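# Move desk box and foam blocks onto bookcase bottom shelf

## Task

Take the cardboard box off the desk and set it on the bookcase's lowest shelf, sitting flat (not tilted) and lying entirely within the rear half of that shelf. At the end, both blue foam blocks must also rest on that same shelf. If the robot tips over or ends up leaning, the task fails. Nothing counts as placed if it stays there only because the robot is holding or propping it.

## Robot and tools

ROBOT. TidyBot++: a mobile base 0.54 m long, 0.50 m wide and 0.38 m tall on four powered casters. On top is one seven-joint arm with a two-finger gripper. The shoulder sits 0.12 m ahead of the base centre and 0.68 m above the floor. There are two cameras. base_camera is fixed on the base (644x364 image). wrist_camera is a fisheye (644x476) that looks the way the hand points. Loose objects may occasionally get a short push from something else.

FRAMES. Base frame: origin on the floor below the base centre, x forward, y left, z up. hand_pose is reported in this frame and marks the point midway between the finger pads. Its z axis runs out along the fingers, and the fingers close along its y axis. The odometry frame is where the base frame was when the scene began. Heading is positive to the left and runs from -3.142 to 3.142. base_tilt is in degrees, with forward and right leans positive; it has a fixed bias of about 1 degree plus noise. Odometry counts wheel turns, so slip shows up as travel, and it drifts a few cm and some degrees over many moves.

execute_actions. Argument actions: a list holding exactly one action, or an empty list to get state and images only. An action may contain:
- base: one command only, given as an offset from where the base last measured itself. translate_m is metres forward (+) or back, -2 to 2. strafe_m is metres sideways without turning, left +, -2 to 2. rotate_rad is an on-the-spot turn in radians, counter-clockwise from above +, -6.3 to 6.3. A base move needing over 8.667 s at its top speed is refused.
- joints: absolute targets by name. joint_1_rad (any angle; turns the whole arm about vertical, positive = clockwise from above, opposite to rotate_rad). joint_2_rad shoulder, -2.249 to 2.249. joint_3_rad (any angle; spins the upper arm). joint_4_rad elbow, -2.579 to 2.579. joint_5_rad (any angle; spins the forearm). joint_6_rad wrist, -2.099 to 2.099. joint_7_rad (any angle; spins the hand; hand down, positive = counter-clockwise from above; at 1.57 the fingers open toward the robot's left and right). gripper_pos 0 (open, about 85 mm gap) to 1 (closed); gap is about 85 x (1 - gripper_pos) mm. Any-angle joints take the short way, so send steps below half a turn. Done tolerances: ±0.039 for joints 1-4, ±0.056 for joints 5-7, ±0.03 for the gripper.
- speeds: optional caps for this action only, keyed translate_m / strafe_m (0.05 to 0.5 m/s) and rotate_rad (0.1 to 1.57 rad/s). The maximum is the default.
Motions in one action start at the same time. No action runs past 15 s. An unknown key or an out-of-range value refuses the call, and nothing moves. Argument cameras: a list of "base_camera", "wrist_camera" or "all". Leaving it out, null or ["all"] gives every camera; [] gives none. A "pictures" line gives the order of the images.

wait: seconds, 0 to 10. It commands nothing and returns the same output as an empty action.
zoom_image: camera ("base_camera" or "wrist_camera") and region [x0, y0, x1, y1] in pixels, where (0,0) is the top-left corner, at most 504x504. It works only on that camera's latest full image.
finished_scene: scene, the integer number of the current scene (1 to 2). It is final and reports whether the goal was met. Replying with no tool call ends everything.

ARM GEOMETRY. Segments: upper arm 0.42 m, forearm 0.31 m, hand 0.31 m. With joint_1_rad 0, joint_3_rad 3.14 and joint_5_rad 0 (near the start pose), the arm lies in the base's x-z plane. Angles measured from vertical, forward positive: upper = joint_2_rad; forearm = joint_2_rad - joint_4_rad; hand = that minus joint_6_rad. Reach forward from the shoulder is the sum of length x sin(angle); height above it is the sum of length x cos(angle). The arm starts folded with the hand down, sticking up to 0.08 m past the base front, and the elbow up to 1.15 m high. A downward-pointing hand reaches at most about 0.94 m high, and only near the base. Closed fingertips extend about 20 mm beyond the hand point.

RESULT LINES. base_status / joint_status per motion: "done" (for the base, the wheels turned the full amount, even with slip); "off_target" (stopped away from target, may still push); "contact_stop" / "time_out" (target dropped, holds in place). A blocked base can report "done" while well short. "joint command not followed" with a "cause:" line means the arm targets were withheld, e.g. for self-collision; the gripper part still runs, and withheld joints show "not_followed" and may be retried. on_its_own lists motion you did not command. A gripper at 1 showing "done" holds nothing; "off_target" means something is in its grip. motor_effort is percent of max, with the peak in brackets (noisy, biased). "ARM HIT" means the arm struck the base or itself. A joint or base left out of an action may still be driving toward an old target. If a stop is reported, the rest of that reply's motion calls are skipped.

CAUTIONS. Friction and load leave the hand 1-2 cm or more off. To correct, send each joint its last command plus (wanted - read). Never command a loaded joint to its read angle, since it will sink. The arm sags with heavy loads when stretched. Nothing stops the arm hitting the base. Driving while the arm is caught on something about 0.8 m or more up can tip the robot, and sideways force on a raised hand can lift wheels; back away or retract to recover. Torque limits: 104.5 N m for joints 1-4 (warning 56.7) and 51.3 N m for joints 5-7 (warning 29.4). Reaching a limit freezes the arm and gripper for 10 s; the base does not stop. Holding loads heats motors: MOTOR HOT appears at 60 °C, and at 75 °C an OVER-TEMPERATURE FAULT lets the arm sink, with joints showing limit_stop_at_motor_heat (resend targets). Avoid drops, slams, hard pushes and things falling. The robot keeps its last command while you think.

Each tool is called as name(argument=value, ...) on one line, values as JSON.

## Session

execute_actions(actions=[])

Scene clock: 0.00 s.
base_odometry: x=+0.000 y=+0.000 heading=+0.000 (m, m, rad; odometry frame)
base_tilt: forward=-0.1 right=+0.2 (deg)
base_status: not commanded
joint_positions: joint_1_rad=+0.023 joint_2_rad=-0.336 joint_3_rad=+3.145 joint_4_rad=-2.537 joint_5_rad=-0.031 joint_6_rad=-0.912 joint_7_rad=+1.594 gripper_pos=+0.000
joint_status: not commanded
motor_effort: joint_1_rad=+1 joint_2_rad=-2 joint_3_rad=+2 joint_4_rad=+12 joint_5_rad=-1 joint_6_rad=-1 joint_7_rad=+0 (%)
hand_pose: x=+0.2432 y=+0.0059 z=+0.5826 quat_wxyz=(-0.013, +1.000, -0.011, +0.014) (m; base frame)
pictures: base_camera, wrist_camera
camera_calibration (this result's frames):
wrist_camera: T_world_to_cam=[[-0.0354153, -0.996744, -0.072431, 0.0628534], [-0.999358, 0.0357113, -0.00279529, 0.298407], [0.0053728, 0.0722855, -0.99737, 0.71518], [0, 0, 0, 1]] pos_world=[0.296599, 0.000295104, 0.718685]
Images, in order (width x height): base_camera 644x364, wrist_camera 644x476.

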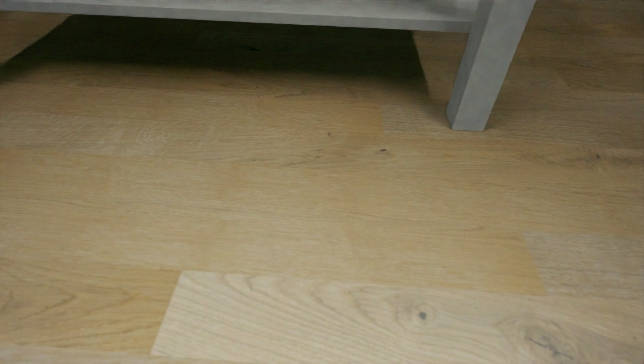

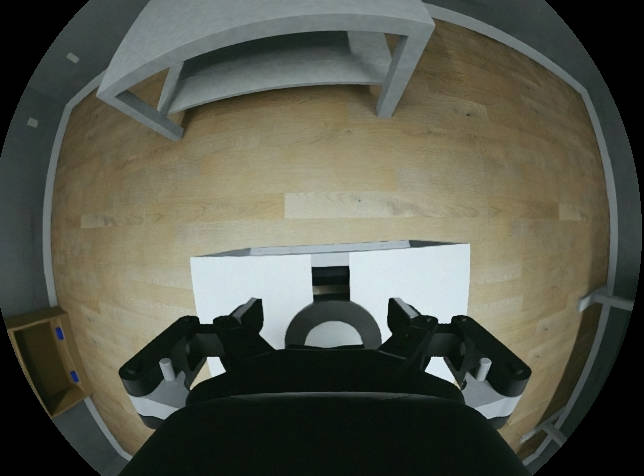

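execute_actions(actions=[{"joints":{"joint_1_rad":0,"joint_2_rad":-0.1,"joint_4_rad":-0.9,"joint_5_rad":0,"joint_6_rad":-1.3,"joint_7_rad":1.56},"base":{"rotate_rad":-1.57}}], cameras=[])

execute_actions(actions=[{"base":{"translate_m":0.7}}])

execute_actions(actions=[{"base":{"strafe_m":-0.4}}], cameras=["wrist_camera"])

Scene clock: 3.20 s.
base_odometry: x=+0.000 y=+0.000 heading=-1.568 (m, m, rad; odometry frame)
base_tilt: forward=-0.1 right=+0.2 (deg)
base_status: done
joint_positions: joint_1_rad=+0.023 joint_2_rad=-0.120 joint_3_rad=+3.145 joint_4_rad=-0.916 joint_5_rad=-0.025 joint_6_rad=-1.273 joint_7_rad=+1.594 gripper_pos=+0.000
joint_status: all done
motor_effort: joint_1_rad=+1(2) joint_2_rad=-14(16) joint_3_rad=+1(3) joint_4_rad=+15(17) joint_5_rad=+0(1) joint_6_rad=+8(7) joint_7_rad=+0(1) (%)
hand_pose: x=+0.5667 y=-0.0032 z=+1.1708 quat_wxyz=(+0.000, +0.860, +0.002, +0.511) (m; base frame)
pictures: none
No camera images: the call's "cameras" was empty. Leave "cameras" out to get every camera's image.

Scene clock: 6.00 s.
base_odometry: x=+0.000 y=-0.700 heading=-1.570 (m, m, rad; odometry frame)
base_tilt: forward=-0.1 right=+0.1 (deg)
base_status: done
joint_positions: joint_1_rad=+0.023 joint_2_rad=-0.100 joint_3_rad=+3.145 joint_4_rad=-0.914 joint_5_rad=-0.023 joint_6_rad=-1.277 joint_7_rad=+1.594 gripper_pos=+0.000
joint_status: not commanded
motor_effort: joint_1_rad=+1(1) joint_2_rad=-15(19) joint_3_rad=+1(1) joint_4_rad=+15(16) joint_5_rad=-1(2) joint_6_rad=+7(8) joint_7_rad=+0(0) (%)
hand_pose: x=+0.5757 y=-0.0039 z=+1.1615 quat_wxyz=(+0.001, +0.865, +0.001, +0.501) (m; base frame)
pictures: base_camera, wrist_camera
camera_calibration (this result's frames):
wrist_camera: T_world_to_cam=[[0.0336349, -0.99887, -0.0335818, 0.0218516], [-0.519064, 0.0112551, -0.854661, 1.34548], [0.854073, 0.0461776, -0.518099, 0.246093], [0, 0, 0, 1]] pos_world=[0.487476, -0.00468074, 1.27817]
Images, in order (width x height): base_camera 644x364, wrist_camera 644x476.

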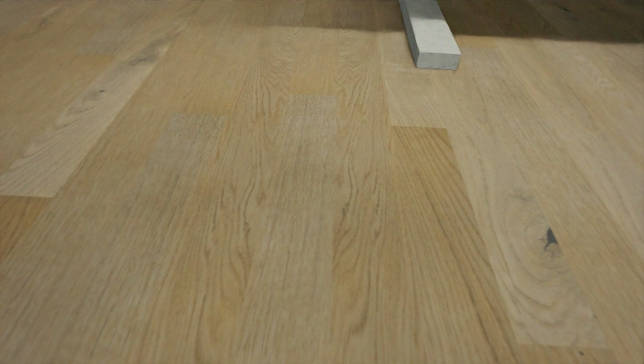

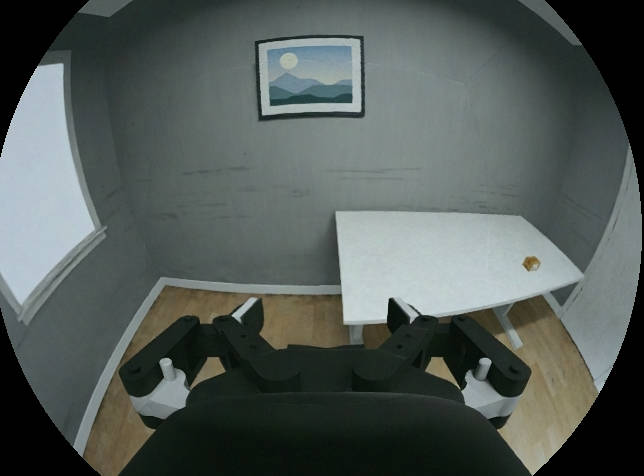

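Scene clock: 8.17 s.
base_odometry: x=-0.400 y=-0.701 heading=-1.569 (m, m, rad; odometry frame)
base_tilt: forward=-0.1 right=+0.2 (deg)
base_status: done
joint_positions: joint_1_rad=+0.020 joint_2_rad=-0.100 joint_3_rad=+3.147 joint_4_rad=-0.914 joint_5_rad=-0.019 joint_6_rad=-1.278 joint_7_rad=+1.594 gripper_pos=+0.000
joint_status: not commanded
motor_effort: joint_1_rad=+1(4) joint_2_rad=-15(17) joint_3_rad=+1(4) joint_4_rad=+15(15) joint_5_rad=-1(1) joint_6_rad=+8(8) joint_7_rad=-1(0) (%)
hand_pose: x=+0.5756 y=-0.0049 z=+1.1615 quat_wxyz=(+0.003, +0.865, +0.001, +0.501) (m; base frame)
pictures: wrist_camera
camera_calibration (this result's frames):
wrist_camera: T_world_to_cam=[[0.0315229, -0.999014, -0.0312644, 0.0193686], [-0.519259, 0.0103588, -0.854554, 1.34542], [0.854036, 0.0431723, -0.51842, 0.246561], [0, 0, 0, 1]] pos_world=[0.487441, -0.00523213, 1.27817]
Images, in order (width x height): wrist_camera 644x476.

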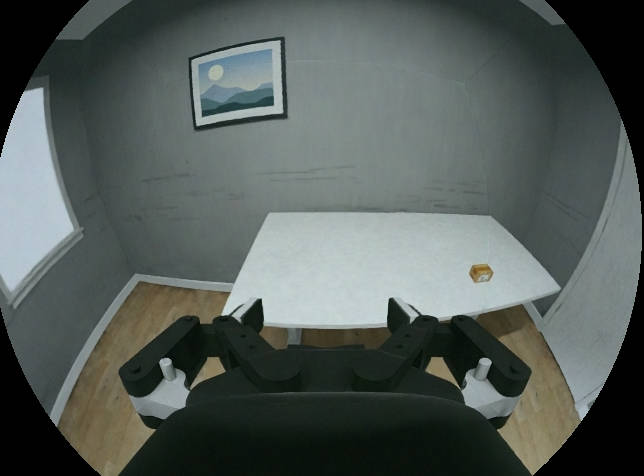

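execute_actions(actions=[{"base":{"strafe_m":-0.65},"joints":{"joint_6_rad":-1.75,"joint_7_rad":1.53}}])

zoom_image(camera="wrist_camera", region=[250,130,410,250])

Scene clock: 11.03 s.
base_odometry: x=-1.050 y=-0.704 heading=-1.568 (m, m, rad; odometry frame)
base_tilt: forward=-0.1 right=+0.2 (deg)
base_status: done
joint_positions: joint_1_rad=+0.019 joint_2_rad=-0.100 joint_3_rad=+3.146 joint_4_rad=-0.912 joint_5_rad=-0.018 joint_6_rad=-1.749 joint_7_rad=+1.572 gripper_pos=+0.000
joint_status: all done
motor_effort: joint_1_rad=+1(3) joint_2_rad=-13(20) joint_3_rad=+1(4) joint_4_rad=+14(15) joint_5_rad=-1(0) joint_6_rad=+5(7) joint_7_rad=-1(0) (%)
hand_pose: x=+0.4759 y=-0.0017 z=+1.0564 quat_wxyz=(-0.005, +0.958, -0.007, +0.286) (m; base frame)
pictures: base_camera, wrist_camera
camera_calibration (this result's frames):
wrist_camera: T_world_to_cam=[[0.00207842, -0.998155, -0.0606868, 0.0675893], [-0.849552, 0.03025, -0.526637, 1.01463], [0.527501, 0.0526512, -0.847922, 0.780627], [0, 0, 0, 1]] pos_world=[0.450057, -0.00432872, 1.20035]
Images, in order (width x height): base_camera 644x364, wrist_camera 644x476.

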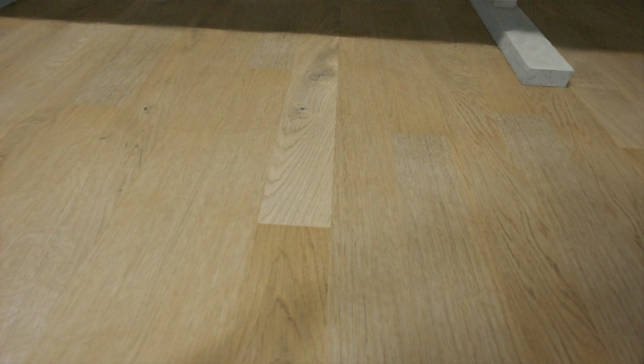

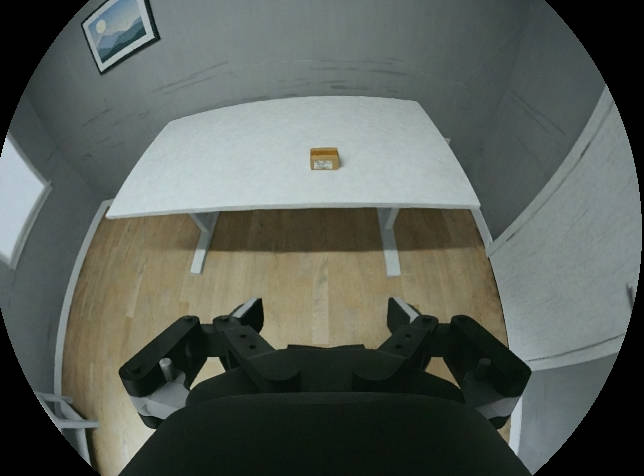

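Region (250, 130, 410, 250) of wrist_camera's 644x476 image, scaled by 3.150; it fills the top 378 rows of this view, and the rest is white.

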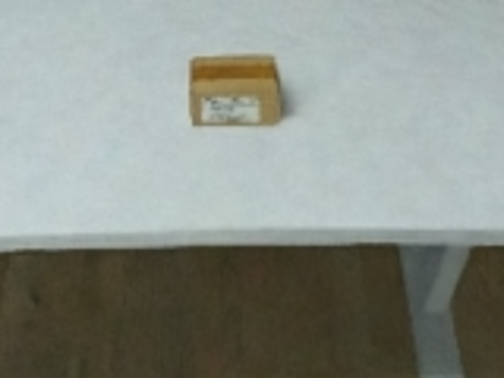

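execute_actions(actions=[{"base":{"translate_m":0.06},"joints":{"joint_1_rad":-0.02,"joint_2_rad":0.352,"joint_4_rad":-1.037,"joint_6_rad":-1.752,"joint_7_rad":0}}], cameras=[])

execute_actions(actions=[{"base":{"translate_m":0.4}}], cameras=["wrist_camera"])

Scene clock: 14.60 s.
base_odometry: x=-1.050 y=-0.764 heading=-1.569 (m, m, rad; odometry frame)
base_tilt: forward=-0.1 right=+0.2 (deg)
base_status: done
joint_positions: joint_1_rad=+0.008 joint_2_rad=+0.355 joint_3_rad=+3.146 joint_4_rad=-1.023 joint_5_rad=-0.018 joint_6_rad=-1.749 joint_7_rad=+0.034 gripper_pos=+0.000
joint_status: all done
motor_effort: joint_1_rad=+1(2) joint_2_rad=-33(37) joint_3_rad=+1(2) joint_4_rad=+15(16) joint_5_rad=+0(0) joint_6_rad=+0(6) joint_7_rad=+0(1) (%)
hand_pose: x=+0.5784 y=+0.0015 z=+0.8253 quat_wxyz=(-0.011, +0.716, -0.698, +0.000) (m; base frame)
pictures: none
No camera images: the call's "cameras" was empty. Leave "cameras" out to get every camera's image.

Scene clock: 16.77 s.
base_odometry: x=-1.050 y=-1.164 heading=-1.570 (m, m, rad; odometry frame)
base_tilt: forward=-0.1 right=+0.1 (deg)
base_status: done
joint_positions: joint_1_rad=+0.005 joint_2_rad=+0.358 joint_3_rad=+3.146 joint_4_rad=-1.023 joint_5_rad=-0.018 joint_6_rad=-1.749 joint_7_rad=+0.034 gripper_pos=+0.000
joint_status: not commanded
motor_effort: joint_1_rad=+1(3) joint_2_rad=-33(38) joint_3_rad=+1(1) joint_4_rad=+15(15) joint_5_rad=-1(2) joint_6_rad=-1(1) joint_7_rad=+0(0) (%)
hand_pose: x=+0.5787 y=+0.0028 z=+0.8239 quat_wxyz=(-0.010, +0.717, -0.697, -0.002) (m; base frame)
pictures: wrist_camera
camera_calibration (this result's frames):
wrist_camera: T_world_to_cam=[[-0.998258, -0.011199, -0.057932, 0.631561], [-0.0136056, 0.999053, 0.0413158, 0.0249982], [0.0574145, 0.0420321, -0.997465, 0.924239], [0, 0, 0, 1]] pos_world=[0.577737, -0.0567493, 0.957451]
Images, in order (width x height): wrist_camera 644x476.

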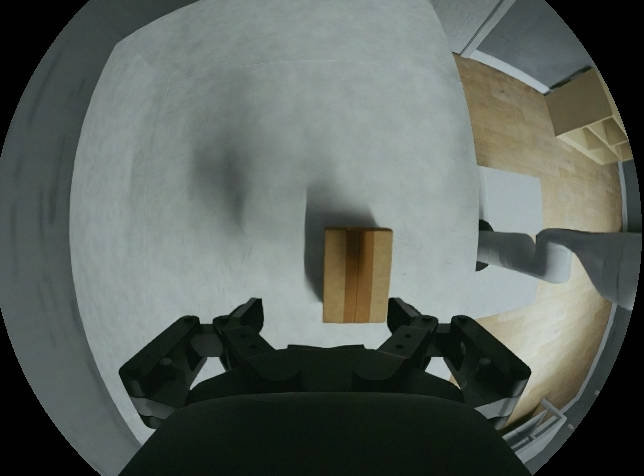

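execute_actions(actions=[{"base":{"translate_m":-0.025},"joints":{"joint_1_rad":0.04}}], cameras=["wrist_camera"])

execute_actions(actions=[{"joints":{"joint_4_rad":-1.29,"joint_6_rad":-1.48}}], cameras=["wrist_camera"])

Scene clock: 18.23 s.
base_odometry: x=-1.050 y=-1.139 heading=-1.570 (m, m, rad; odometry frame)
base_tilt: forward=-0.1 right=+0.2 (deg)
base_status: done
joint_positions: joint_1_rad=+0.026 joint_2_rad=+0.349 joint_3_rad=+3.146 joint_4_rad=-1.024 joint_5_rad=-0.018 joint_6_rad=-1.749 joint_7_rad=+0.034 gripper_pos=+0.000
joint_status: all done
motor_effort: joint_1_rad=+1(5) joint_2_rad=-33(38) joint_3_rad=+1(1) joint_4_rad=+14(15) joint_5_rad=-1(1) joint_6_rad=+0(1) joint_7_rad=+0(0) (%)
hand_pose: x=+0.5773 y=-0.0066 z=+0.8280 quat_wxyz=(-0.013, +0.710, -0.704, +0.002) (m; base frame)
pictures: wrist_camera
camera_calibration (this result's frames):
wrist_camera: T_world_to_cam=[[-0.997723, 0.00915672, -0.0668149, 0.637498], [0.00641686, 0.999134, 0.0411067, 0.0227711], [0.0671335, 0.0405843, -0.996918, 0.922735], [0, 0, 0, 1]] pos_world=[0.573954, -0.0660374, 0.96155]
Images, in order (width x height): wrist_camera 644x476.

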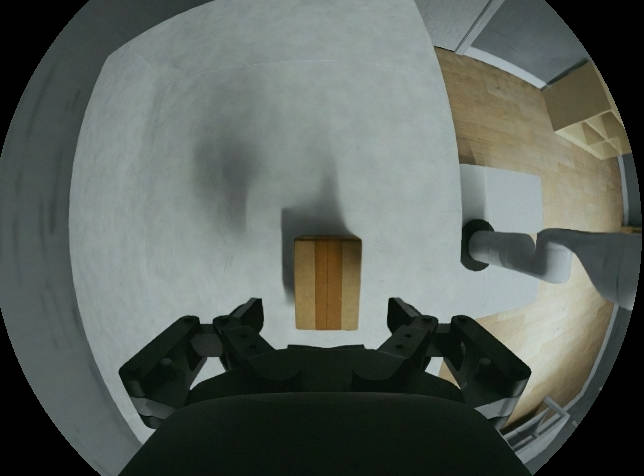

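Scene clock: 19.53 s.
base_odometry: x=-1.050 y=-1.139 heading=-1.570 (m, m, rad; odometry frame)
base_tilt: forward=-0.1 right=+0.2 (deg)
base_status: not commanded
joint_positions: joint_1_rad=+0.026 joint_2_rad=+0.349 joint_3_rad=+3.146 joint_4_rad=-1.274 joint_5_rad=-0.018 joint_6_rad=-1.504 joint_7_rad=+0.034 gripper_pos=+0.000
joint_status: all done
motor_effort: joint_1_rad=+1(1) joint_2_rad=-33(35) joint_3_rad=+1(1) joint_4_rad=+15(15) joint_5_rad=-1(1) joint_6_rad=-1(0) joint_7_rad=+0(0) (%)
hand_pose: x=+0.5813 y=-0.0067 z=+0.7495 quat_wxyz=(-0.011, +0.708, -0.706, +0.000) (m; base frame)
pictures: wrist_camera
camera_calibration (this result's frames):
wrist_camera: T_world_to_cam=[[-0.998045, 0.0135944, -0.0609967, 0.632128], [0.011069, 0.999075, 0.0415503, 0.0231019], [0.0615052, 0.0407939, -0.997273, 0.847743], [0, 0, 0, 1]] pos_world=[0.578497, -0.0662566, 0.883029]
Images, in order (width x height): wrist_camera 644x476.

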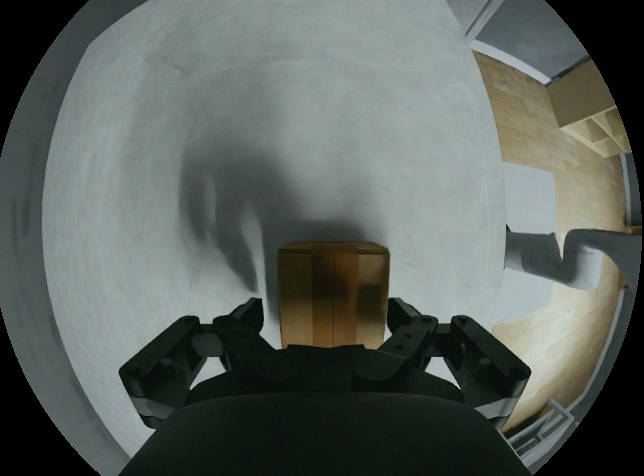

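execute_actions(actions=[{"joints":{"gripper_pos":1}}], cameras=[])

execute_actions(actions=[{"joints":{"joint_4_rad":-1.2,"joint_6_rad":-1.59}}], cameras=[])

execute_actions(actions=[{"joints":{"joint_7_rad":1.59}}], cameras=[])

execute_actions(actions=[{"joints":{"joint_4_rad":-1.29,"joint_6_rad":-1.48}}], cameras=["wrist_camera"])

Scene clock: 21.07 s.
base_odometry: x=-1.050 y=-1.139 heading=-1.570 (m, m, rad; odometry frame)
base_tilt: forward=-0.1 right=+0.1 (deg)
base_status: not commanded
joint_positions: joint_1_rad=+0.026 joint_2_rad=+0.346 joint_3_rad=+3.146 joint_4_rad=-1.276 joint_5_rad=-0.018 joint_6_rad=-1.503 joint_7_rad=+0.034 gripper_pos=+0.350
joint_status: gripper_pos off_target (ended at +0.350, target +1.000)
motor_effort: joint_1_rad=+1(1) joint_2_rad=-32(35) joint_3_rad=+1(1) joint_4_rad=+14(15) joint_5_rad=-1(0) joint_6_rad=-1(1) joint_7_rad=-1(0) (%)
hand_pose: x=+0.5806 y=-0.0067 z=+0.7502 quat_wxyz=(-0.011, +0.708, -0.706, +0.000) (m; base frame)
pictures: none
No camera images: the call's "cameras" was empty. Leave "cameras" out to get every camera's image.

Scene clock: 21.97 s.
base_odometry: x=-1.050 y=-1.139 heading=-1.570 (m, m, rad; odometry frame)
base_tilt: forward=-0.1 right=+0.1 (deg)
base_status: not commanded
joint_positions: joint_1_rad=+0.026 joint_2_rad=+0.351 joint_3_rad=+3.146 joint_4_rad=-1.216 joint_5_rad=-0.018 joint_6_rad=-1.567 joint_7_rad=+0.034 gripper_pos=+0.350
joint_status: all done
motor_effort: joint_1_rad=+1(1) joint_2_rad=-34(36) joint_3_rad=+1(1) joint_4_rad=+15(16) joint_5_rad=+0(0) joint_6_rad=-1(1) joint_7_rad=+0(0) (%)
hand_pose: x=+0.5803 y=-0.0067 z=+0.7668 quat_wxyz=(-0.008, +0.709, -0.706, -0.003) (m; base frame)
pictures: none
No camera images: the call's "cameras" was empty. Leave "cameras" out to get every camera's image.

Scene clock: 23.77 s.
base_odometry: x=-1.050 y=-1.139 heading=-1.570 (m, m, rad; odometry frame)
base_tilt: forward=-0.1 right=+0.2 (deg)
base_status: not commanded
joint_positions: joint_1_rad=+0.026 joint_2_rad=+0.351 joint_3_rad=+3.146 joint_4_rad=-1.216 joint_5_rad=-0.018 joint_6_rad=-1.567 joint_7_rad=+1.568 gripper_pos=+0.350
joint_status: all done
motor_effort: joint_1_rad=+1(1) joint_2_rad=-35(35) joint_3_rad=+0(1) joint_4_rad=+15(15) joint_5_rad=+0(1) joint_6_rad=+0(1) joint_7_rad=+0(1) (%)
hand_pose: x=+0.5803 y=-0.0067 z=+0.7668 quat_wxyz=(-0.008, +1.000, -0.017, +0.004) (m; base frame)
pictures: none
No camera images: the call's "cameras" was empty. Leave "cameras" out to get every camera's image.

Scene clock: 24.73 s.
base_odometry: x=-1.050 y=-1.139 heading=-1.570 (m, m, rad; odometry frame)
base_tilt: forward=-0.1 right=+0.2 (deg)
base_status: not commanded
joint_positions: joint_1_rad=+0.026 joint_2_rad=+0.346 joint_3_rad=+3.146 joint_4_rad=-1.273 joint_5_rad=-0.018 joint_6_rad=-1.506 joint_7_rad=+1.568 gripper_pos=+0.350
joint_status: all done
motor_effort: joint_1_rad=+1(1) joint_2_rad=-32(35) joint_3_rad=+1(1) joint_4_rad=+14(16) joint_5_rad=+0(0) joint_6_rad=-1(2) joint_7_rad=+1(0) (%)
hand_pose: x=+0.5808 y=-0.0067 z=+0.7512 quat_wxyz=(-0.008, +1.000, -0.017, +0.008) (m; base frame)
pictures: wrist_camera
camera_calibration (this result's frames):
wrist_camera: T_world_to_cam=[[-0.0491577, -0.996785, -0.0632773, 0.0755199], [-0.998772, 0.0486637, 0.00932513, 0.627376], [-0.00621583, 0.063658, -0.997952, 0.889501], [0, 0, 0, 1]] pos_world=[0.635847, -0.0118772, 0.886608]
Images, in order (width x height): wrist_camera 644x476.

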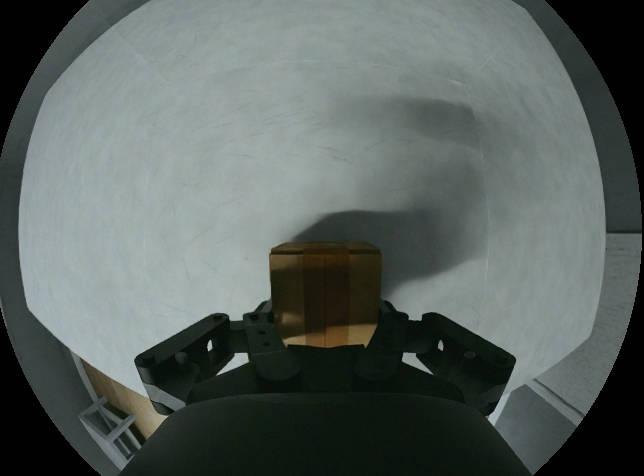

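execute_actions(actions=[{"joints":{"gripper_pos":0}}], cameras=[])

execute_actions(actions=[{"base":{"translate_m":-0.32},"joints":{"joint_4_rad":-1.2}}], cameras=[])

execute_actions(actions=[{"joints":{"joint_6_rad":-0.07}}], cameras=[])

execute_actions(actions=[{"joints":{"joint_4_rad":-1.72}}], cameras=["wrist_camera"])

Scene clock: 26.50 s.
base_odometry: x=-1.050 y=-1.139 heading=-1.570 (m, m, rad; odometry frame)
base_tilt: forward=-0.1 right=+0.2 (deg)
base_status: not commanded
joint_positions: joint_1_rad=+0.026 joint_2_rad=+0.346 joint_3_rad=+3.146 joint_4_rad=-1.276 joint_5_rad=-0.018 joint_6_rad=-1.506 joint_7_rad=+1.568 gripper_pos=+0.000
joint_status: all done
motor_effort: joint_1_rad=+1(1) joint_2_rad=-34(35) joint_3_rad=+1(1) joint_4_rad=+15(15) joint_5_rad=-1(1) joint_6_rad=-1(0) joint_7_rad=+1(0) (%)
hand_pose: x=+0.5801 y=-0.0067 z=+0.7504 quat_wxyz=(-0.008, +1.000, -0.017, +0.007) (m; base frame)
pictures: none
No camera images: the call's "cameras" was empty. Leave "cameras" out to get every camera's image.

Scene clock: 28.57 s.
base_odometry: x=-1.050 y=-0.819 heading=-1.570 (m, m, rad; odometry frame)
base_tilt: forward=-0.1 right=+0.2 (deg)
base_status: done
joint_positions: joint_1_rad=+0.026 joint_2_rad=+0.347 joint_3_rad=+3.145 joint_4_rad=-1.212 joint_5_rad=-0.017 joint_6_rad=-1.502 joint_7_rad=+1.568 gripper_pos=+0.000
joint_status: all done
motor_effort: joint_1_rad=+1(5) joint_2_rad=-34(37) joint_3_rad=+1(2) joint_4_rad=+15(16) joint_5_rad=-1(1) joint_6_rad=+0(1) joint_7_rad=+0(1) (%)
hand_pose: x=+0.6017 y=-0.0078 z=+0.7712 quat_wxyz=(-0.007, +0.999, -0.017, +0.041) (m; base frame)
pictures: none
No camera images: the call's "cameras" was empty. Leave "cameras" out to get every camera's image.

Scene clock: 30.27 s.
base_odometry: x=-1.050 y=-0.819 heading=-1.570 (m, m, rad; odometry frame)
base_tilt: forward=-0.1 right=+0.2 (deg)
base_status: not commanded
joint_positions: joint_1_rad=+0.026 joint_2_rad=+0.347 joint_3_rad=+3.145 joint_4_rad=-1.207 joint_5_rad=-0.017 joint_6_rad=-0.072 joint_7_rad=+1.568 gripper_pos=+0.000
joint_status: all done
motor_effort: joint_1_rad=+1(1) joint_2_rad=-39(40) joint_3_rad=+1(1) joint_4_rad=+19(20) joint_5_rad=-1(0) joint_6_rad=+8(9) joint_7_rad=+0(0) (%)
hand_pose: x=+0.8869 y=-0.0207 z=+1.0658 quat_wxyz=(+0.004, +0.726, -0.017, +0.687) (m; base frame)
pictures: none
No camera images: the call's "cameras" was empty. Leave "cameras" out to get every camera's image.

Scene clock: 32.00 s.
base_odometry: x=-1.050 y=-0.819 heading=-1.570 (m, m, rad; odometry frame)
base_tilt: forward=-0.1 right=+0.2 (deg)
base_status: not commanded
joint_positions: joint_1_rad=+0.026 joint_2_rad=+0.350 joint_3_rad=+3.145 joint_4_rad=-1.705 joint_5_rad=-0.017 joint_6_rad=-0.072 joint_7_rad=+1.568 gripper_pos=+0.000
joint_status: all done
motor_effort: joint_1_rad=+1(1) joint_2_rad=-36(40) joint_3_rad=+1(1) joint_4_rad=+17(19) joint_5_rad=-2(1) joint_6_rad=+7(9) joint_7_rad=-1(0) (%)
hand_pose: x=+0.8057 y=-0.0186 z=+0.7666 quat_wxyz=(+0.003, +0.874, -0.021, +0.486) (m; base frame)
pictures: wrist_camera
camera_calibration (this result's frames):
wrist_camera: T_world_to_cam=[[-0.00811471, -0.998497, -0.0541971, 0.0355986], [-0.547405, 0.0497923, -0.835385, 1.13631], [0.836829, 0.0228889, -0.546986, -0.118705], [0, 0, 0, 1]] pos_world=[0.721645, -0.0183172, 0.886253]
Images, in order (width x height): wrist_camera 644x476.

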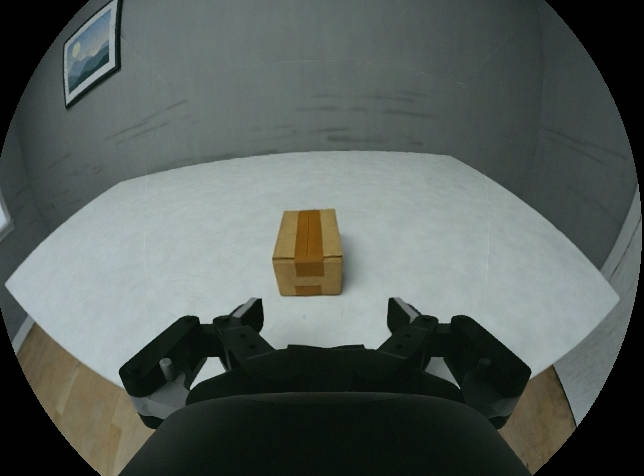

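execute_actions(actions=[{"base":{"strafe_m":0.011},"joints":{"joint_4_rad":-1.745}}], cameras=[])

execute_actions(actions=[{"base":{"translate_m":0.095},"speeds":{"translate_m":0.1}}], cameras=["wrist_camera"])

Scene clock: 33.03 s.
base_odometry: x=-1.040 y=-0.819 heading=-1.570 (m, m, rad; odometry frame)
base_tilt: forward=-0.1 right=+0.1 (deg)
base_status: done
joint_positions: joint_1_rad=+0.029 joint_2_rad=+0.350 joint_3_rad=+3.143 joint_4_rad=-1.731 joint_5_rad=-0.017 joint_6_rad=-0.072 joint_7_rad=+1.568 gripper_pos=+0.000
joint_status: all done
motor_effort: joint_1_rad=+1(5) joint_2_rad=-36(38) joint_3_rad=+1(2) joint_4_rad=+17(18) joint_5_rad=-1(1) joint_6_rad=+7(8) joint_7_rad=-1(1) (%)
hand_pose: x=+0.7974 y=-0.0185 z=+0.7526 quat_wxyz=(+0.002, +0.880, -0.021, +0.475) (m; base frame)
pictures: none
No camera images: the call's "cameras" was empty. Leave "cameras" out to get every camera's image.

Scene clock: 34.57 s.
base_odometry: x=-1.039 y=-0.914 heading=-1.569 (m, m, rad; odometry frame)
base_tilt: forward=-0.1 right=+0.2 (deg)
base_status: done
joint_positions: joint_1_rad=+0.029 joint_2_rad=+0.350 joint_3_rad=+3.143 joint_4_rad=-1.732 joint_5_rad=-0.017 joint_6_rad=-0.072 joint_7_rad=+1.568 gripper_pos=+0.000
joint_status: not commanded
motor_effort: joint_1_rad=+1(2) joint_2_rad=-36(40) joint_3_rad=+1(1) joint_4_rad=+17(18) joint_5_rad=+0(1) joint_6_rad=+7(7) joint_7_rad=+0(0) (%)
hand_pose: x=+0.7971 y=-0.0186 z=+0.7520 quat_wxyz=(+0.002, +0.880, -0.022, +0.474) (m; base frame)
pictures: wrist_camera
camera_calibration (this result's frames):
wrist_camera: T_world_to_cam=[[-0.00984388, -0.998406, -0.0555691, 0.0371811], [-0.569814, 0.0512671, -0.820173, 1.12585], [0.821715, 0.0235903, -0.56941, -0.0905821], [0, 0, 0, 1]] pos_world=[0.716321, -0.0184602, 0.873876]
Images, in order (width x height): wrist_camera 644x476.

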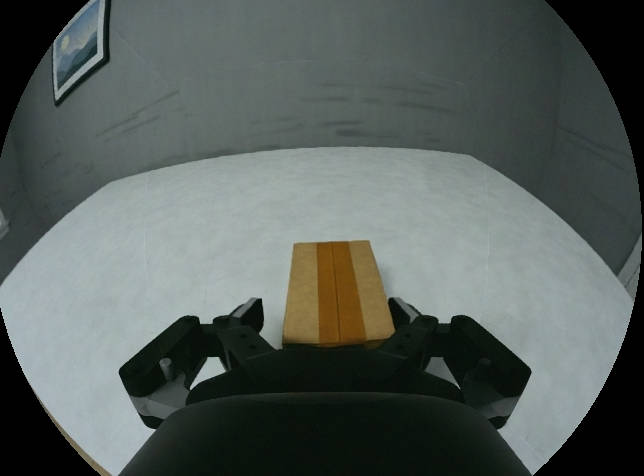

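execute_actions(actions=[{"base":{"strafe_m":-0.006}}], cameras=[])

execute_actions(actions=[{"joints":{"gripper_pos":1}}], cameras=["wrist_camera"])

execute_actions(actions=[{"joints":{"joint_2_rad":0.1}}], cameras=[])

execute_actions(actions=[{"joints":{"joint_2_rad":-0.2},"base":{"rotate_rad":3.14},"speeds":{"rotate_rad":1.2}}], cameras=["wrist_camera"])

execute_actions(actions=[{"base":{"strafe_m":-0.32}}], cameras=[])

execute_actions(actions=[{"base":{"translate_m":1.2},"joints":{"joint_1_rad":0,"joint_2_rad":1.75,"joint_4_rad":-0.59,"joint_6_rad":0.7}}])

Scene clock: 35.87 s.
base_odometry: x=-1.045 y=-0.914 heading=-1.568 (m, m, rad; odometry frame)
base_tilt: forward=-0.1 right=+0.2 (deg)
base_status: done
joint_positions: joint_1_rad=+0.029 joint_2_rad=+0.350 joint_3_rad=+3.143 joint_4_rad=-1.732 joint_5_rad=-0.017 joint_6_rad=-0.072 joint_7_rad=+1.568 gripper_pos=+0.000
joint_status: not commanded
motor_effort: joint_1_rad=+1(8) joint_2_rad=-37(37) joint_3_rad=+1(3) joint_4_rad=+17(17) joint_5_rad=-1(0) joint_6_rad=+7(7) joint_7_rad=+1(0) (%)
hand_pose: x=+0.7971 y=-0.0185 z=+0.7520 quat_wxyz=(+0.002, +0.880, -0.021, +0.474) (m; base frame)
pictures: none
No camera images: the call's "cameras" was empty. Leave "cameras" out to get every camera's image.

Scene clock: 36.97 s.
base_odometry: x=-1.045 y=-0.914 heading=-1.568 (m, m, rad; odometry frame)
base_tilt: forward=-0.1 right=+0.2 (deg)
base_status: not commanded
joint_positions: joint_1_rad=+0.029 joint_2_rad=+0.349 joint_3_rad=+3.143 joint_4_rad=-1.732 joint_5_rad=-0.017 joint_6_rad=-0.072 joint_7_rad=+1.568 gripper_pos=+0.349
joint_status: gripper_pos off_target (ended at +0.349, target +1.000)
motor_effort: joint_1_rad=+1(0) joint_2_rad=-35(36) joint_3_rad=+1(0) joint_4_rad=+16(17) joint_5_rad=-1(1) joint_6_rad=+7(7) joint_7_rad=+0(0) (%)
hand_pose: x=+0.7971 y=-0.0185 z=+0.7524 quat_wxyz=(+0.002, +0.880, -0.021, +0.474) (m; base frame)
pictures: wrist_camera
camera_calibration (this result's frames):
wrist_camera: T_world_to_cam=[[-0.00967038, -0.998399, -0.0557252, 0.0372668], [-0.569313, 0.0513112, -0.820518, 1.12602], [0.822064, 0.0237904, -0.568898, -0.0909746], [0, 0, 0, 1]] pos_world=[0.716203, -0.0184057, 0.874237]
Images, in order (width x height): wrist_camera 644x476.

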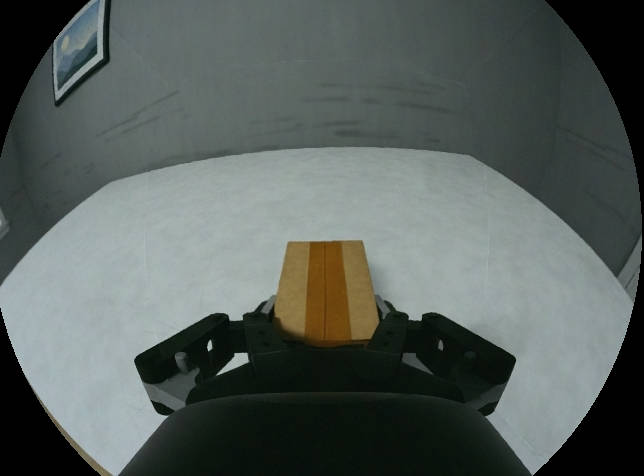

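Scene clock: 38.47 s.
base_odometry: x=-1.045 y=-0.914 heading=-1.568 (m, m, rad; odometry frame)
base_tilt: forward=-0.1 right=+0.2 (deg)
base_status: not commanded
joint_positions: joint_1_rad=+0.029 joint_2_rad=+0.102 joint_3_rad=+3.143 joint_4_rad=-1.741 joint_5_rad=-0.017 joint_6_rad=-0.072 joint_7_rad=+1.568 gripper_pos=+0.349
joint_status: all done
motor_effort: joint_1_rad=+1(1) joint_2_rad=-30(41) joint_3_rad=+1(1) joint_4_rad=+20(20) joint_5_rad=+0(1) joint_6_rad=+9(9) joint_7_rad=+0(1) (%)
hand_pose: x=+0.7576 y=-0.0174 z=+0.9112 quat_wxyz=(+0.003, +0.817, -0.020, +0.576) (m; base frame)
pictures: none
No camera images: the call's "cameras" was empty. Leave "cameras" out to get every camera's image.

Scene clock: 42.17 s.
base_odometry: x=-1.045 y=-0.914 heading=+1.570 (m, m, rad; odometry frame)
base_tilt: forward=-0.1 right=+0.1 (deg)
base_status: done
joint_positions: joint_1_rad=+0.033 joint_2_rad=-0.188 joint_3_rad=+3.142 joint_4_rad=-1.741 joint_5_rad=-0.017 joint_6_rad=-0.072 joint_7_rad=+1.568 gripper_pos=+0.349
joint_status: all done
motor_effort: joint_1_rad=+1(3) joint_2_rad=-19(33) joint_3_rad=+2(3) joint_4_rad=+21(21) joint_5_rad=-1(1) joint_6_rad=+9(10) joint_7_rad=+0(0) (%)
hand_pose: x=+0.6653 y=-0.0167 z=+1.0842 quat_wxyz=(+0.004, +0.726, -0.019, +0.688) (m; base frame)
pictures: wrist_camera
camera_calibration (this result's frames):
wrist_camera: T_world_to_cam=[[0.0120609, -0.999194, -0.0382997, 0.0229385], [-0.07763, 0.0372512, -0.996286, 1.1864], [0.996909, 0.0149894, -0.0771181, -0.443552], [0, 0, 0, 1]] pos_world=[0.534004, -0.0146262, 1.14866]
Images, in order (width x height): wrist_camera 644x476.

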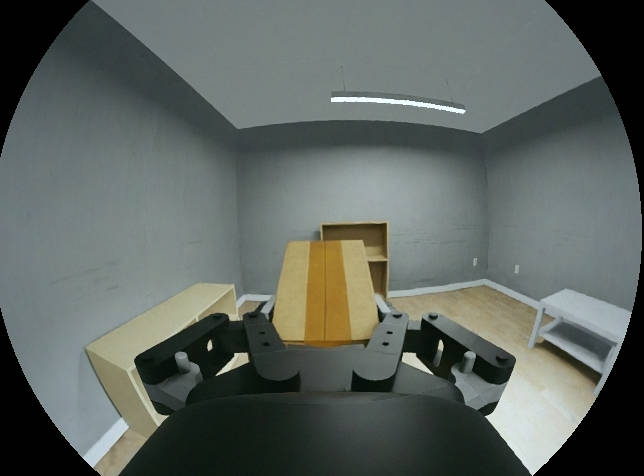

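Scene clock: 44.13 s.
base_odometry: x=-0.725 y=-0.914 heading=+1.571 (m, m, rad; odometry frame)
base_tilt: forward=-0.1 right=+0.2 (deg)
base_status: done
joint_positions: joint_1_rad=+0.033 joint_2_rad=-0.188 joint_3_rad=+3.148 joint_4_rad=-1.741 joint_5_rad=-0.017 joint_6_rad=-0.072 joint_7_rad=+1.568 gripper_pos=+0.349
joint_status: not commanded
motor_effort: joint_1_rad=+1(5) joint_2_rad=-19(21) joint_3_rad=+1(5) joint_4_rad=+21(21) joint_5_rad=-1(0) joint_6_rad=+10(10) joint_7_rad=-1(0) (%)
hand_pose: x=+0.6652 y=-0.0204 z=+1.0842 quat_wxyz=(+0.006, +0.725, -0.022, +0.688) (m; base frame)
pictures: none
No camera images: the call's "cameras" was empty. Leave "cameras" out to get every camera's image.

Scene clock: 47.90 s.
base_odometry: x=-0.724 y=+0.287 heading=+1.571 (m, m, rad; odometry frame)
base_tilt: forward=-0.1 right=+0.2 (deg)
base_status: done
joint_positions: joint_1_rad=+0.026 joint_2_rad=+1.748 joint_3_rad=+3.148 joint_4_rad=-0.611 joint_5_rad=-0.017 joint_6_rad=+0.667 joint_7_rad=+1.568 gripper_pos=+0.349
joint_status: all done
motor_effort: joint_1_rad=+1(3) joint_2_rad=-62(69) joint_3_rad=+0(4) joint_4_rad=+16(22) joint_5_rad=-1(0) joint_6_rad=+10(11) joint_7_rad=+0(1) (%)
hand_pose: x=+1.0635 y=-0.0279 z=+0.3473 quat_wxyz=(+0.009, +0.748, -0.017, +0.663) (m; base frame)
pictures: base_camera, wrist_camera
camera_calibration (this result's frames):
wrist_camera: T_world_to_cam=[[0.00674238, -0.999517, -0.0303211, -0.0183491], [-0.145051, 0.0290236, -0.988998, 0.552463], [0.989401, 0.0110663, -0.144785, -0.865833], [0, 0, 0, 1]] pos_world=[0.936915, -0.0247931, 0.420469]
Images, in order (width x height): base_camera 644x364, wrist_camera 644x476.

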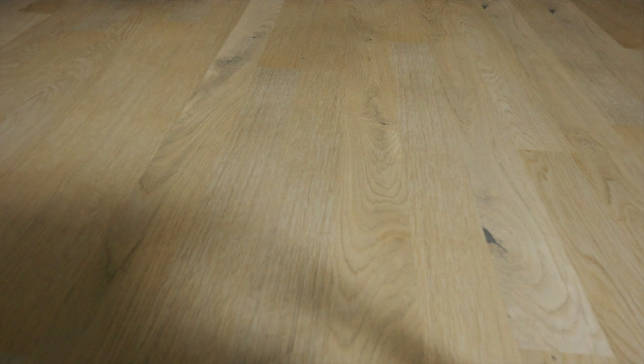

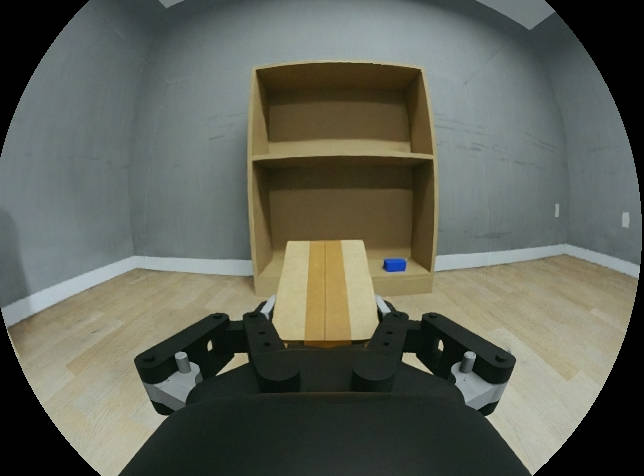

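execute_actions(actions=[{"base":{"strafe_m":-0.16}}], cameras=[])

execute_actions(actions=[{"base":{"translate_m":0.45}}])

Scene clock: 50.00 s.
base_odometry: x=-0.564 y=+0.287 heading=+1.571 (m, m, rad; odometry frame)
base_tilt: forward=-0.1 right=+0.2 (deg)
base_status: done
joint_positions: joint_1_rad=+0.013 joint_2_rad=+1.748 joint_3_rad=+3.148 joint_4_rad=-0.611 joint_5_rad=-0.017 joint_6_rad=+0.667 joint_7_rad=+1.568 gripper_pos=+0.349
joint_status: not commanded
motor_effort: joint_1_rad=+1(5) joint_2_rad=-62(64) joint_3_rad=+1(1) joint_4_rad=+16(17) joint_5_rad=+0(0) joint_6_rad=+10(10) joint_7_rad=+0(1) (%)
hand_pose: x=+1.0638 y=-0.0152 z=+0.3472 quat_wxyz=(+0.005, +0.749, -0.012, +0.663) (m; base frame)
pictures: none
No camera images: the call's "cameras" was empty. Leave "cameras" out to get every camera's image.

Scene clock: 54.30 s.
base_odometry: x=-0.563 y=+0.737 heading=+1.569 (m, m, rad; odometry frame)
base_tilt: forward=-0.1 right=+0.1 (deg)
base_status: translate_m time_out (by the wheels' count: +0.450 of +0.450)
joint_positions: joint_1_rad=+0.012 joint_2_rad=+1.752 joint_3_rad=+3.148 joint_4_rad=-0.608 joint_5_rad=-0.017 joint_6_rad=+0.668 joint_7_rad=+1.568 gripper_pos=+0.349
joint_status: not commanded
motor_effort: joint_1_rad=+2(6) joint_2_rad=-63(65) joint_3_rad=+1(1) joint_4_rad=+16(17) joint_5_rad=-1(2) joint_6_rad=+10(11) joint_7_rad=+0(0) (%)
hand_pose: x=+1.0632 y=-0.0139 z=+0.3450 quat_wxyz=(+0.004, +0.749, -0.011, +0.663) (m; base frame)
pictures: base_camera, wrist_camera
camera_calibration (this result's frames):
wrist_camera: T_world_to_cam=[[0.021501, -0.999309, -0.0303166, -0.020154], [-0.145593, 0.0268706, -0.98898, 0.550305], [0.989111, 0.025678, -0.144915, -0.86542], [0, 0, 0, 1]] pos_world=[0.93655, -0.0127049, 0.418217]
Images, in order (width x height): base_camera 644x364, wrist_camera 644x476.

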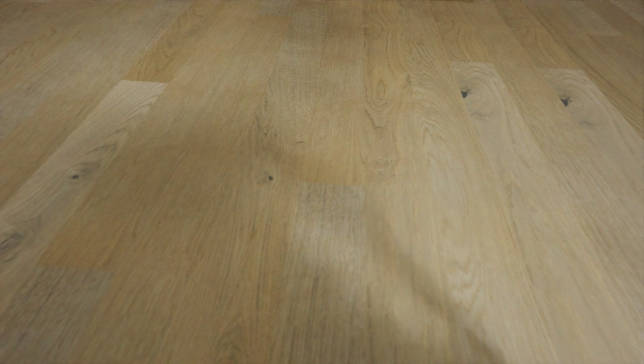

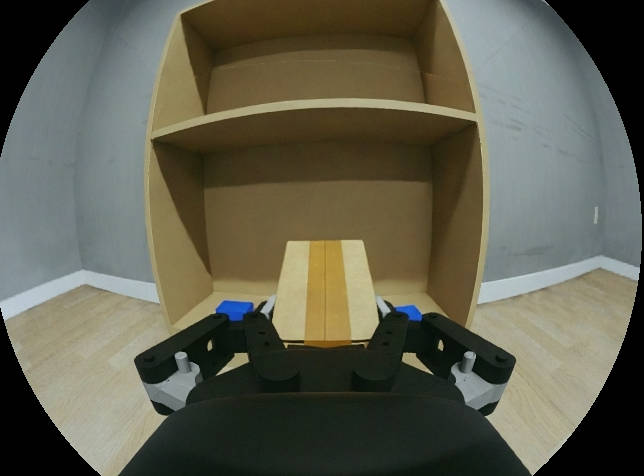

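execute_actions(actions=[{"joints":{"joint_2_rad":1.81,"joint_6_rad":0.255}}], cameras=[])

execute_actions(actions=[{"base":{"translate_m":0.42},"speeds":{"translate_m":0.25}}])

Scene clock: 57.70 s.
base_odometry: x=-0.563 y=+0.737 heading=+1.569 (m, m, rad; odometry frame)
base_tilt: forward=-0.1 right=+0.1 (deg)
base_status: not commanded
joint_positions: joint_1_rad=+0.012 joint_2_rad=+1.825 joint_3_rad=+3.148 joint_4_rad=-0.601 joint_5_rad=-0.017 joint_6_rad=+0.251 joint_7_rad=+1.568 gripper_pos=+0.349
joint_status: all done
motor_effort: joint_1_rad=+1(1) joint_2_rad=-59(66) joint_3_rad=+1(1) joint_4_rad=+14(17) joint_5_rad=-1(0) joint_6_rad=+8(11) joint_7_rad=+0(0) (%)
hand_pose: x=+0.9887 y=-0.0119 z=+0.1621 quat_wxyz=(+0.002, +0.885, -0.013, +0.465) (m; base frame)
pictures: none
No camera images: the call's "cameras" was empty. Leave "cameras" out to get every camera's image.

Scene clock: 60.27 s.
base_odometry: x=-0.561 y=+1.158 heading=+1.568 (m, m, rad; odometry frame)
base_tilt: forward=-0.1 right=+0.2 (deg)
base_status: done
joint_positions: joint_1_rad=+0.012 joint_2_rad=+1.824 joint_3_rad=+3.148 joint_4_rad=-0.601 joint_5_rad=-0.017 joint_6_rad=+0.251 joint_7_rad=+1.568 gripper_pos=+0.349
joint_status: not commanded
motor_effort: joint_1_rad=+1(4) joint_2_rad=-59(62) joint_3_rad=+0(1) joint_4_rad=+14(15) joint_5_rad=-1(0) joint_6_rad=+8(8) joint_7_rad=-1(1) (%)
hand_pose: x=+0.9890 y=-0.0118 z=+0.1626 quat_wxyz=(+0.002, +0.885, -0.013, +0.465) (m; base frame)
pictures: base_camera, wrist_camera
camera_calibration (this result's frames):
wrist_camera: T_world_to_cam=[[0.00486985, -0.998878, -0.0471145, -0.00278496], [-0.587227, 0.0352791, -0.808653, 0.766618], [0.809407, 0.0316049, -0.586396, -0.568955], [0, 0, 0, 1]] pos_world=[0.910709, -0.0118457, 0.286163]
Images, in order (width x height): base_camera 644x364, wrist_camera 644x476.

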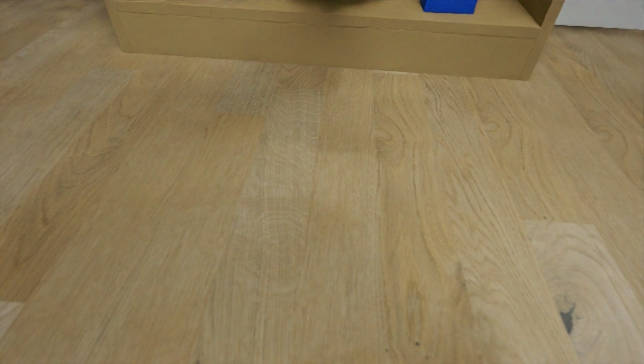

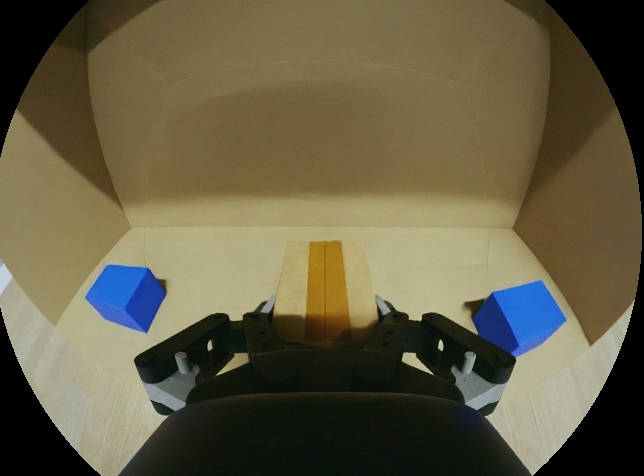

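execute_actions(actions=[{"base":{"translate_m":0.105},"speeds":{"translate_m":0.1},"joints":{"joint_6_rad":0.335}}], cameras=[])

execute_actions(actions=[{"base":{"translate_m":0.03},"speeds":{"translate_m":0.05},"joints":{"joint_2_rad":1.865}}])

Scene clock: 62.37 s.
base_odometry: x=-0.560 y=+1.263 heading=+1.567 (m, m, rad; odometry frame)
base_tilt: forward=-0.1 right=+0.2 (deg)
base_status: done
joint_positions: joint_1_rad=+0.010 joint_2_rad=+1.823 joint_3_rad=+3.148 joint_4_rad=-0.601 joint_5_rad=-0.017 joint_6_rad=+0.308 joint_7_rad=+1.568 gripper_pos=+0.349
joint_status: all done
motor_effort: joint_1_rad=+1(7) joint_2_rad=-60(64) joint_3_rad=+0(1) joint_4_rad=+15(17) joint_5_rad=-2(0) joint_6_rad=+8(9) joint_7_rad=-1(0) (%)
hand_pose: x=+0.9993 y=-0.0110 z=+0.1786 quat_wxyz=(+0.002, +0.871, -0.012, +0.491) (m; base frame)
pictures: none
No camera images: the call's "cameras" was empty. Leave "cameras" out to get every camera's image.

Scene clock: 63.47 s.
base_odometry: x=-0.560 y=+1.293 heading=+1.566 (m, m, rad; odometry frame)
base_tilt: forward=-0.1 right=+0.2 (deg)
base_status: done
joint_positions: joint_1_rad=+0.009 joint_2_rad=+1.870 joint_3_rad=+3.148 joint_4_rad=-0.601 joint_5_rad=-0.017 joint_6_rad=+0.308 joint_7_rad=+1.568 gripper_pos=+0.349
joint_status: all done
motor_effort: joint_1_rad=+1(7) joint_2_rad=-59(61) joint_3_rad=+1(1) joint_4_rad=+14(15) joint_5_rad=+0(0) joint_6_rad=+8(9) joint_7_rad=+0(1) (%)
hand_pose: x=+0.9748 y=-0.0099 z=+0.1379 quat_wxyz=(+0.002, +0.882, -0.012, +0.470) (m; base frame)
pictures: base_camera, wrist_camera
camera_calibration (this result's frames):
wrist_camera: T_world_to_cam=[[0.00734801, -0.998901, -0.0462934, -0.00454073], [-0.577847, 0.0335411, -0.815455, 0.730053], [0.816112, 0.0327425, -0.576966, -0.579843], [0, 0, 0, 1]] pos_world=[0.895109, -0.010037, 0.260566]
Images, in order (width x height): base_camera 644x364, wrist_camera 644x476.

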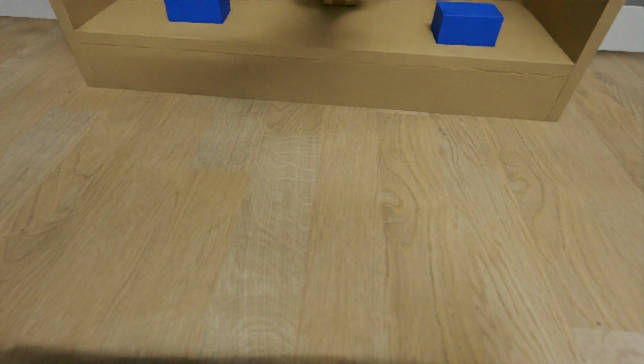

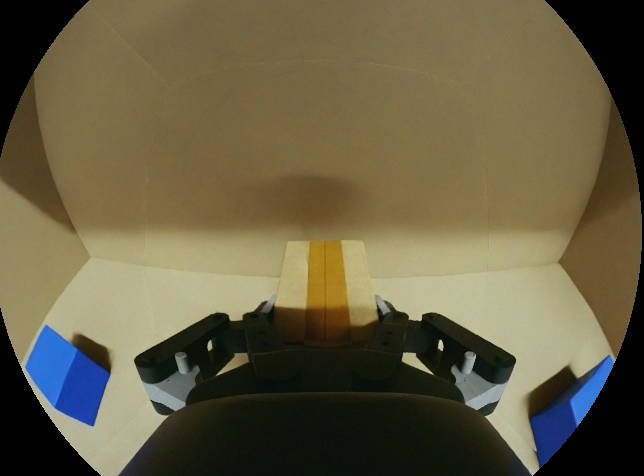

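execute_actions(actions=[{"base":{"translate_m":0.015},"speeds":{"translate_m":0.05},"joints":{"joint_2_rad":1.885}}], cameras=["wrist_camera"])

execute_actions(actions=[{"joints":{"gripper_pos":0}}], cameras=[])

execute_actions(actions=[{"base":{"translate_m":-0.2},"joints":{"joint_2_rad":1.82}}])

Scene clock: 64.83 s.
base_odometry: x=-0.559 y=+1.307 heading=+1.565 (m, m, rad; odometry frame)
base_tilt: forward=-0.2 right=+0.2 (deg)
base_status: done
joint_positions: joint_1_rad=+0.010 joint_2_rad=+1.860 joint_3_rad=+3.144 joint_4_rad=-0.646 joint_5_rad=-0.017 joint_6_rad=+0.338 joint_7_rad=+1.568 gripper_pos=+0.349
joint_status: all done
motor_effort: joint_1_rad=-2(7) joint_2_rad=-52(60) joint_3_rad=+2(1) joint_4_rad=+22(25) joint_5_rad=+4(5) joint_6_rad=+3(8) joint_7_rad=+3(3) (%)
hand_pose: x=+0.9663 y=-0.0094 z=+0.1339 quat_wxyz=(+0.001, +0.884, -0.013, +0.468) (m; base frame)
pictures: wrist_camera
camera_calibration (this result's frames):
wrist_camera: T_world_to_cam=[[0.00547369, -0.998777, -0.0491288, -0.00194173], [-0.582477, 0.03675, -0.812016, 0.725864], [0.812829, 0.0330611, -0.581563, -0.571451], [0, 0, 0, 1]] pos_world=[0.887301, -0.00972208, 0.256983]
Images, in order (width x height): wrist_camera 644x476.

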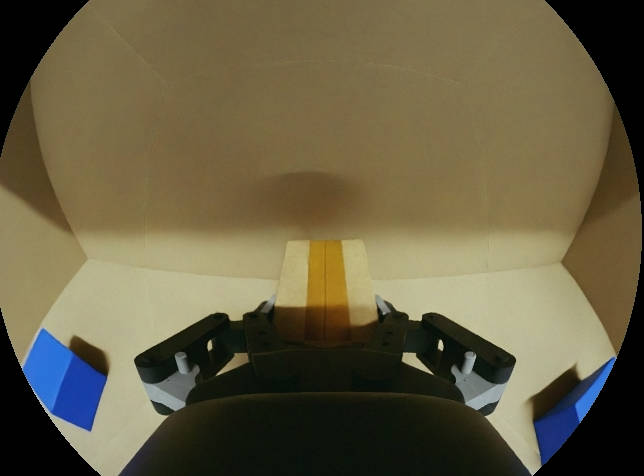

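Scene clock: 65.93 s.
base_odometry: x=-0.559 y=+1.308 heading=+1.565 (m, m, rad; odometry frame)
base_tilt: forward=-0.1 right=+0.2 (deg)
base_status: not commanded
joint_positions: joint_1_rad=+0.010 joint_2_rad=+1.880 joint_3_rad=+3.144 joint_4_rad=-0.591 joint_5_rad=-0.017 joint_6_rad=+0.338 joint_7_rad=+1.568 gripper_pos=+0.000
joint_status: all done
motor_effort: joint_1_rad=+1(3) joint_2_rad=-56(61) joint_3_rad=+1(0) joint_4_rad=+13(22) joint_5_rad=-1(3) joint_6_rad=+7(8) joint_7_rad=+0(3) (%)
hand_pose: x=+0.9786 y=-0.0093 z=+0.1416 quat_wxyz=(+0.001, +0.875, -0.013, +0.483) (m; base frame)
pictures: none
No camera images: the call's "cameras" was empty. Leave "cameras" out to get every camera's image.

Scene clock: 67.63 s.
base_odometry: x=-0.560 y=+1.108 heading=+1.565 (m, m, rad; odometry frame)
base_tilt: forward=-0.1 right=+0.2 (deg)
base_status: done
joint_positions: joint_1_rad=+0.008 joint_2_rad=+1.820 joint_3_rad=+3.144 joint_4_rad=-0.591 joint_5_rad=-0.017 joint_6_rad=+0.338 joint_7_rad=+1.568 gripper_pos=+0.000
joint_status: all done
motor_effort: joint_1_rad=+1(8) joint_2_rad=-59(60) joint_3_rad=+0(1) joint_4_rad=+14(15) joint_5_rad=-1(1) joint_6_rad=+8(8) joint_7_rad=+0(0) (%)
hand_pose: x=+1.0095 y=-0.0083 z=+0.1942 quat_wxyz=(+0.001, +0.861, -0.012, +0.509) (m; base frame)
pictures: base_camera, wrist_camera
camera_calibration (this result's frames):
wrist_camera: T_world_to_cam=[[0.0117936, -0.998802, -0.0475016, -0.00484987], [-0.502687, 0.0351433, -0.863754, 0.729405], [0.864388, 0.0340652, -0.50167, -0.639048], [0, 0, 0, 1]] pos_world=[0.919105, -0.00870845, 0.309205]
Images, in order (width x height): base_camera 644x364, wrist_camera 644x476.

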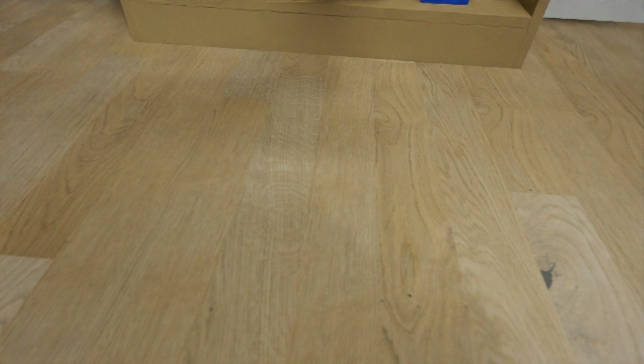

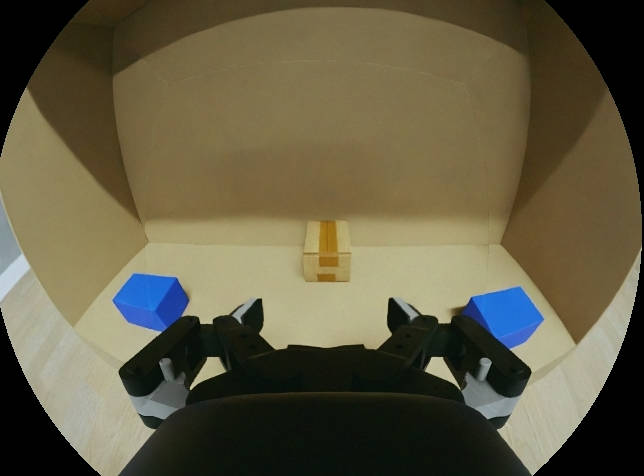

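finished_scene(scene=2)

The scene is finished: the task was done.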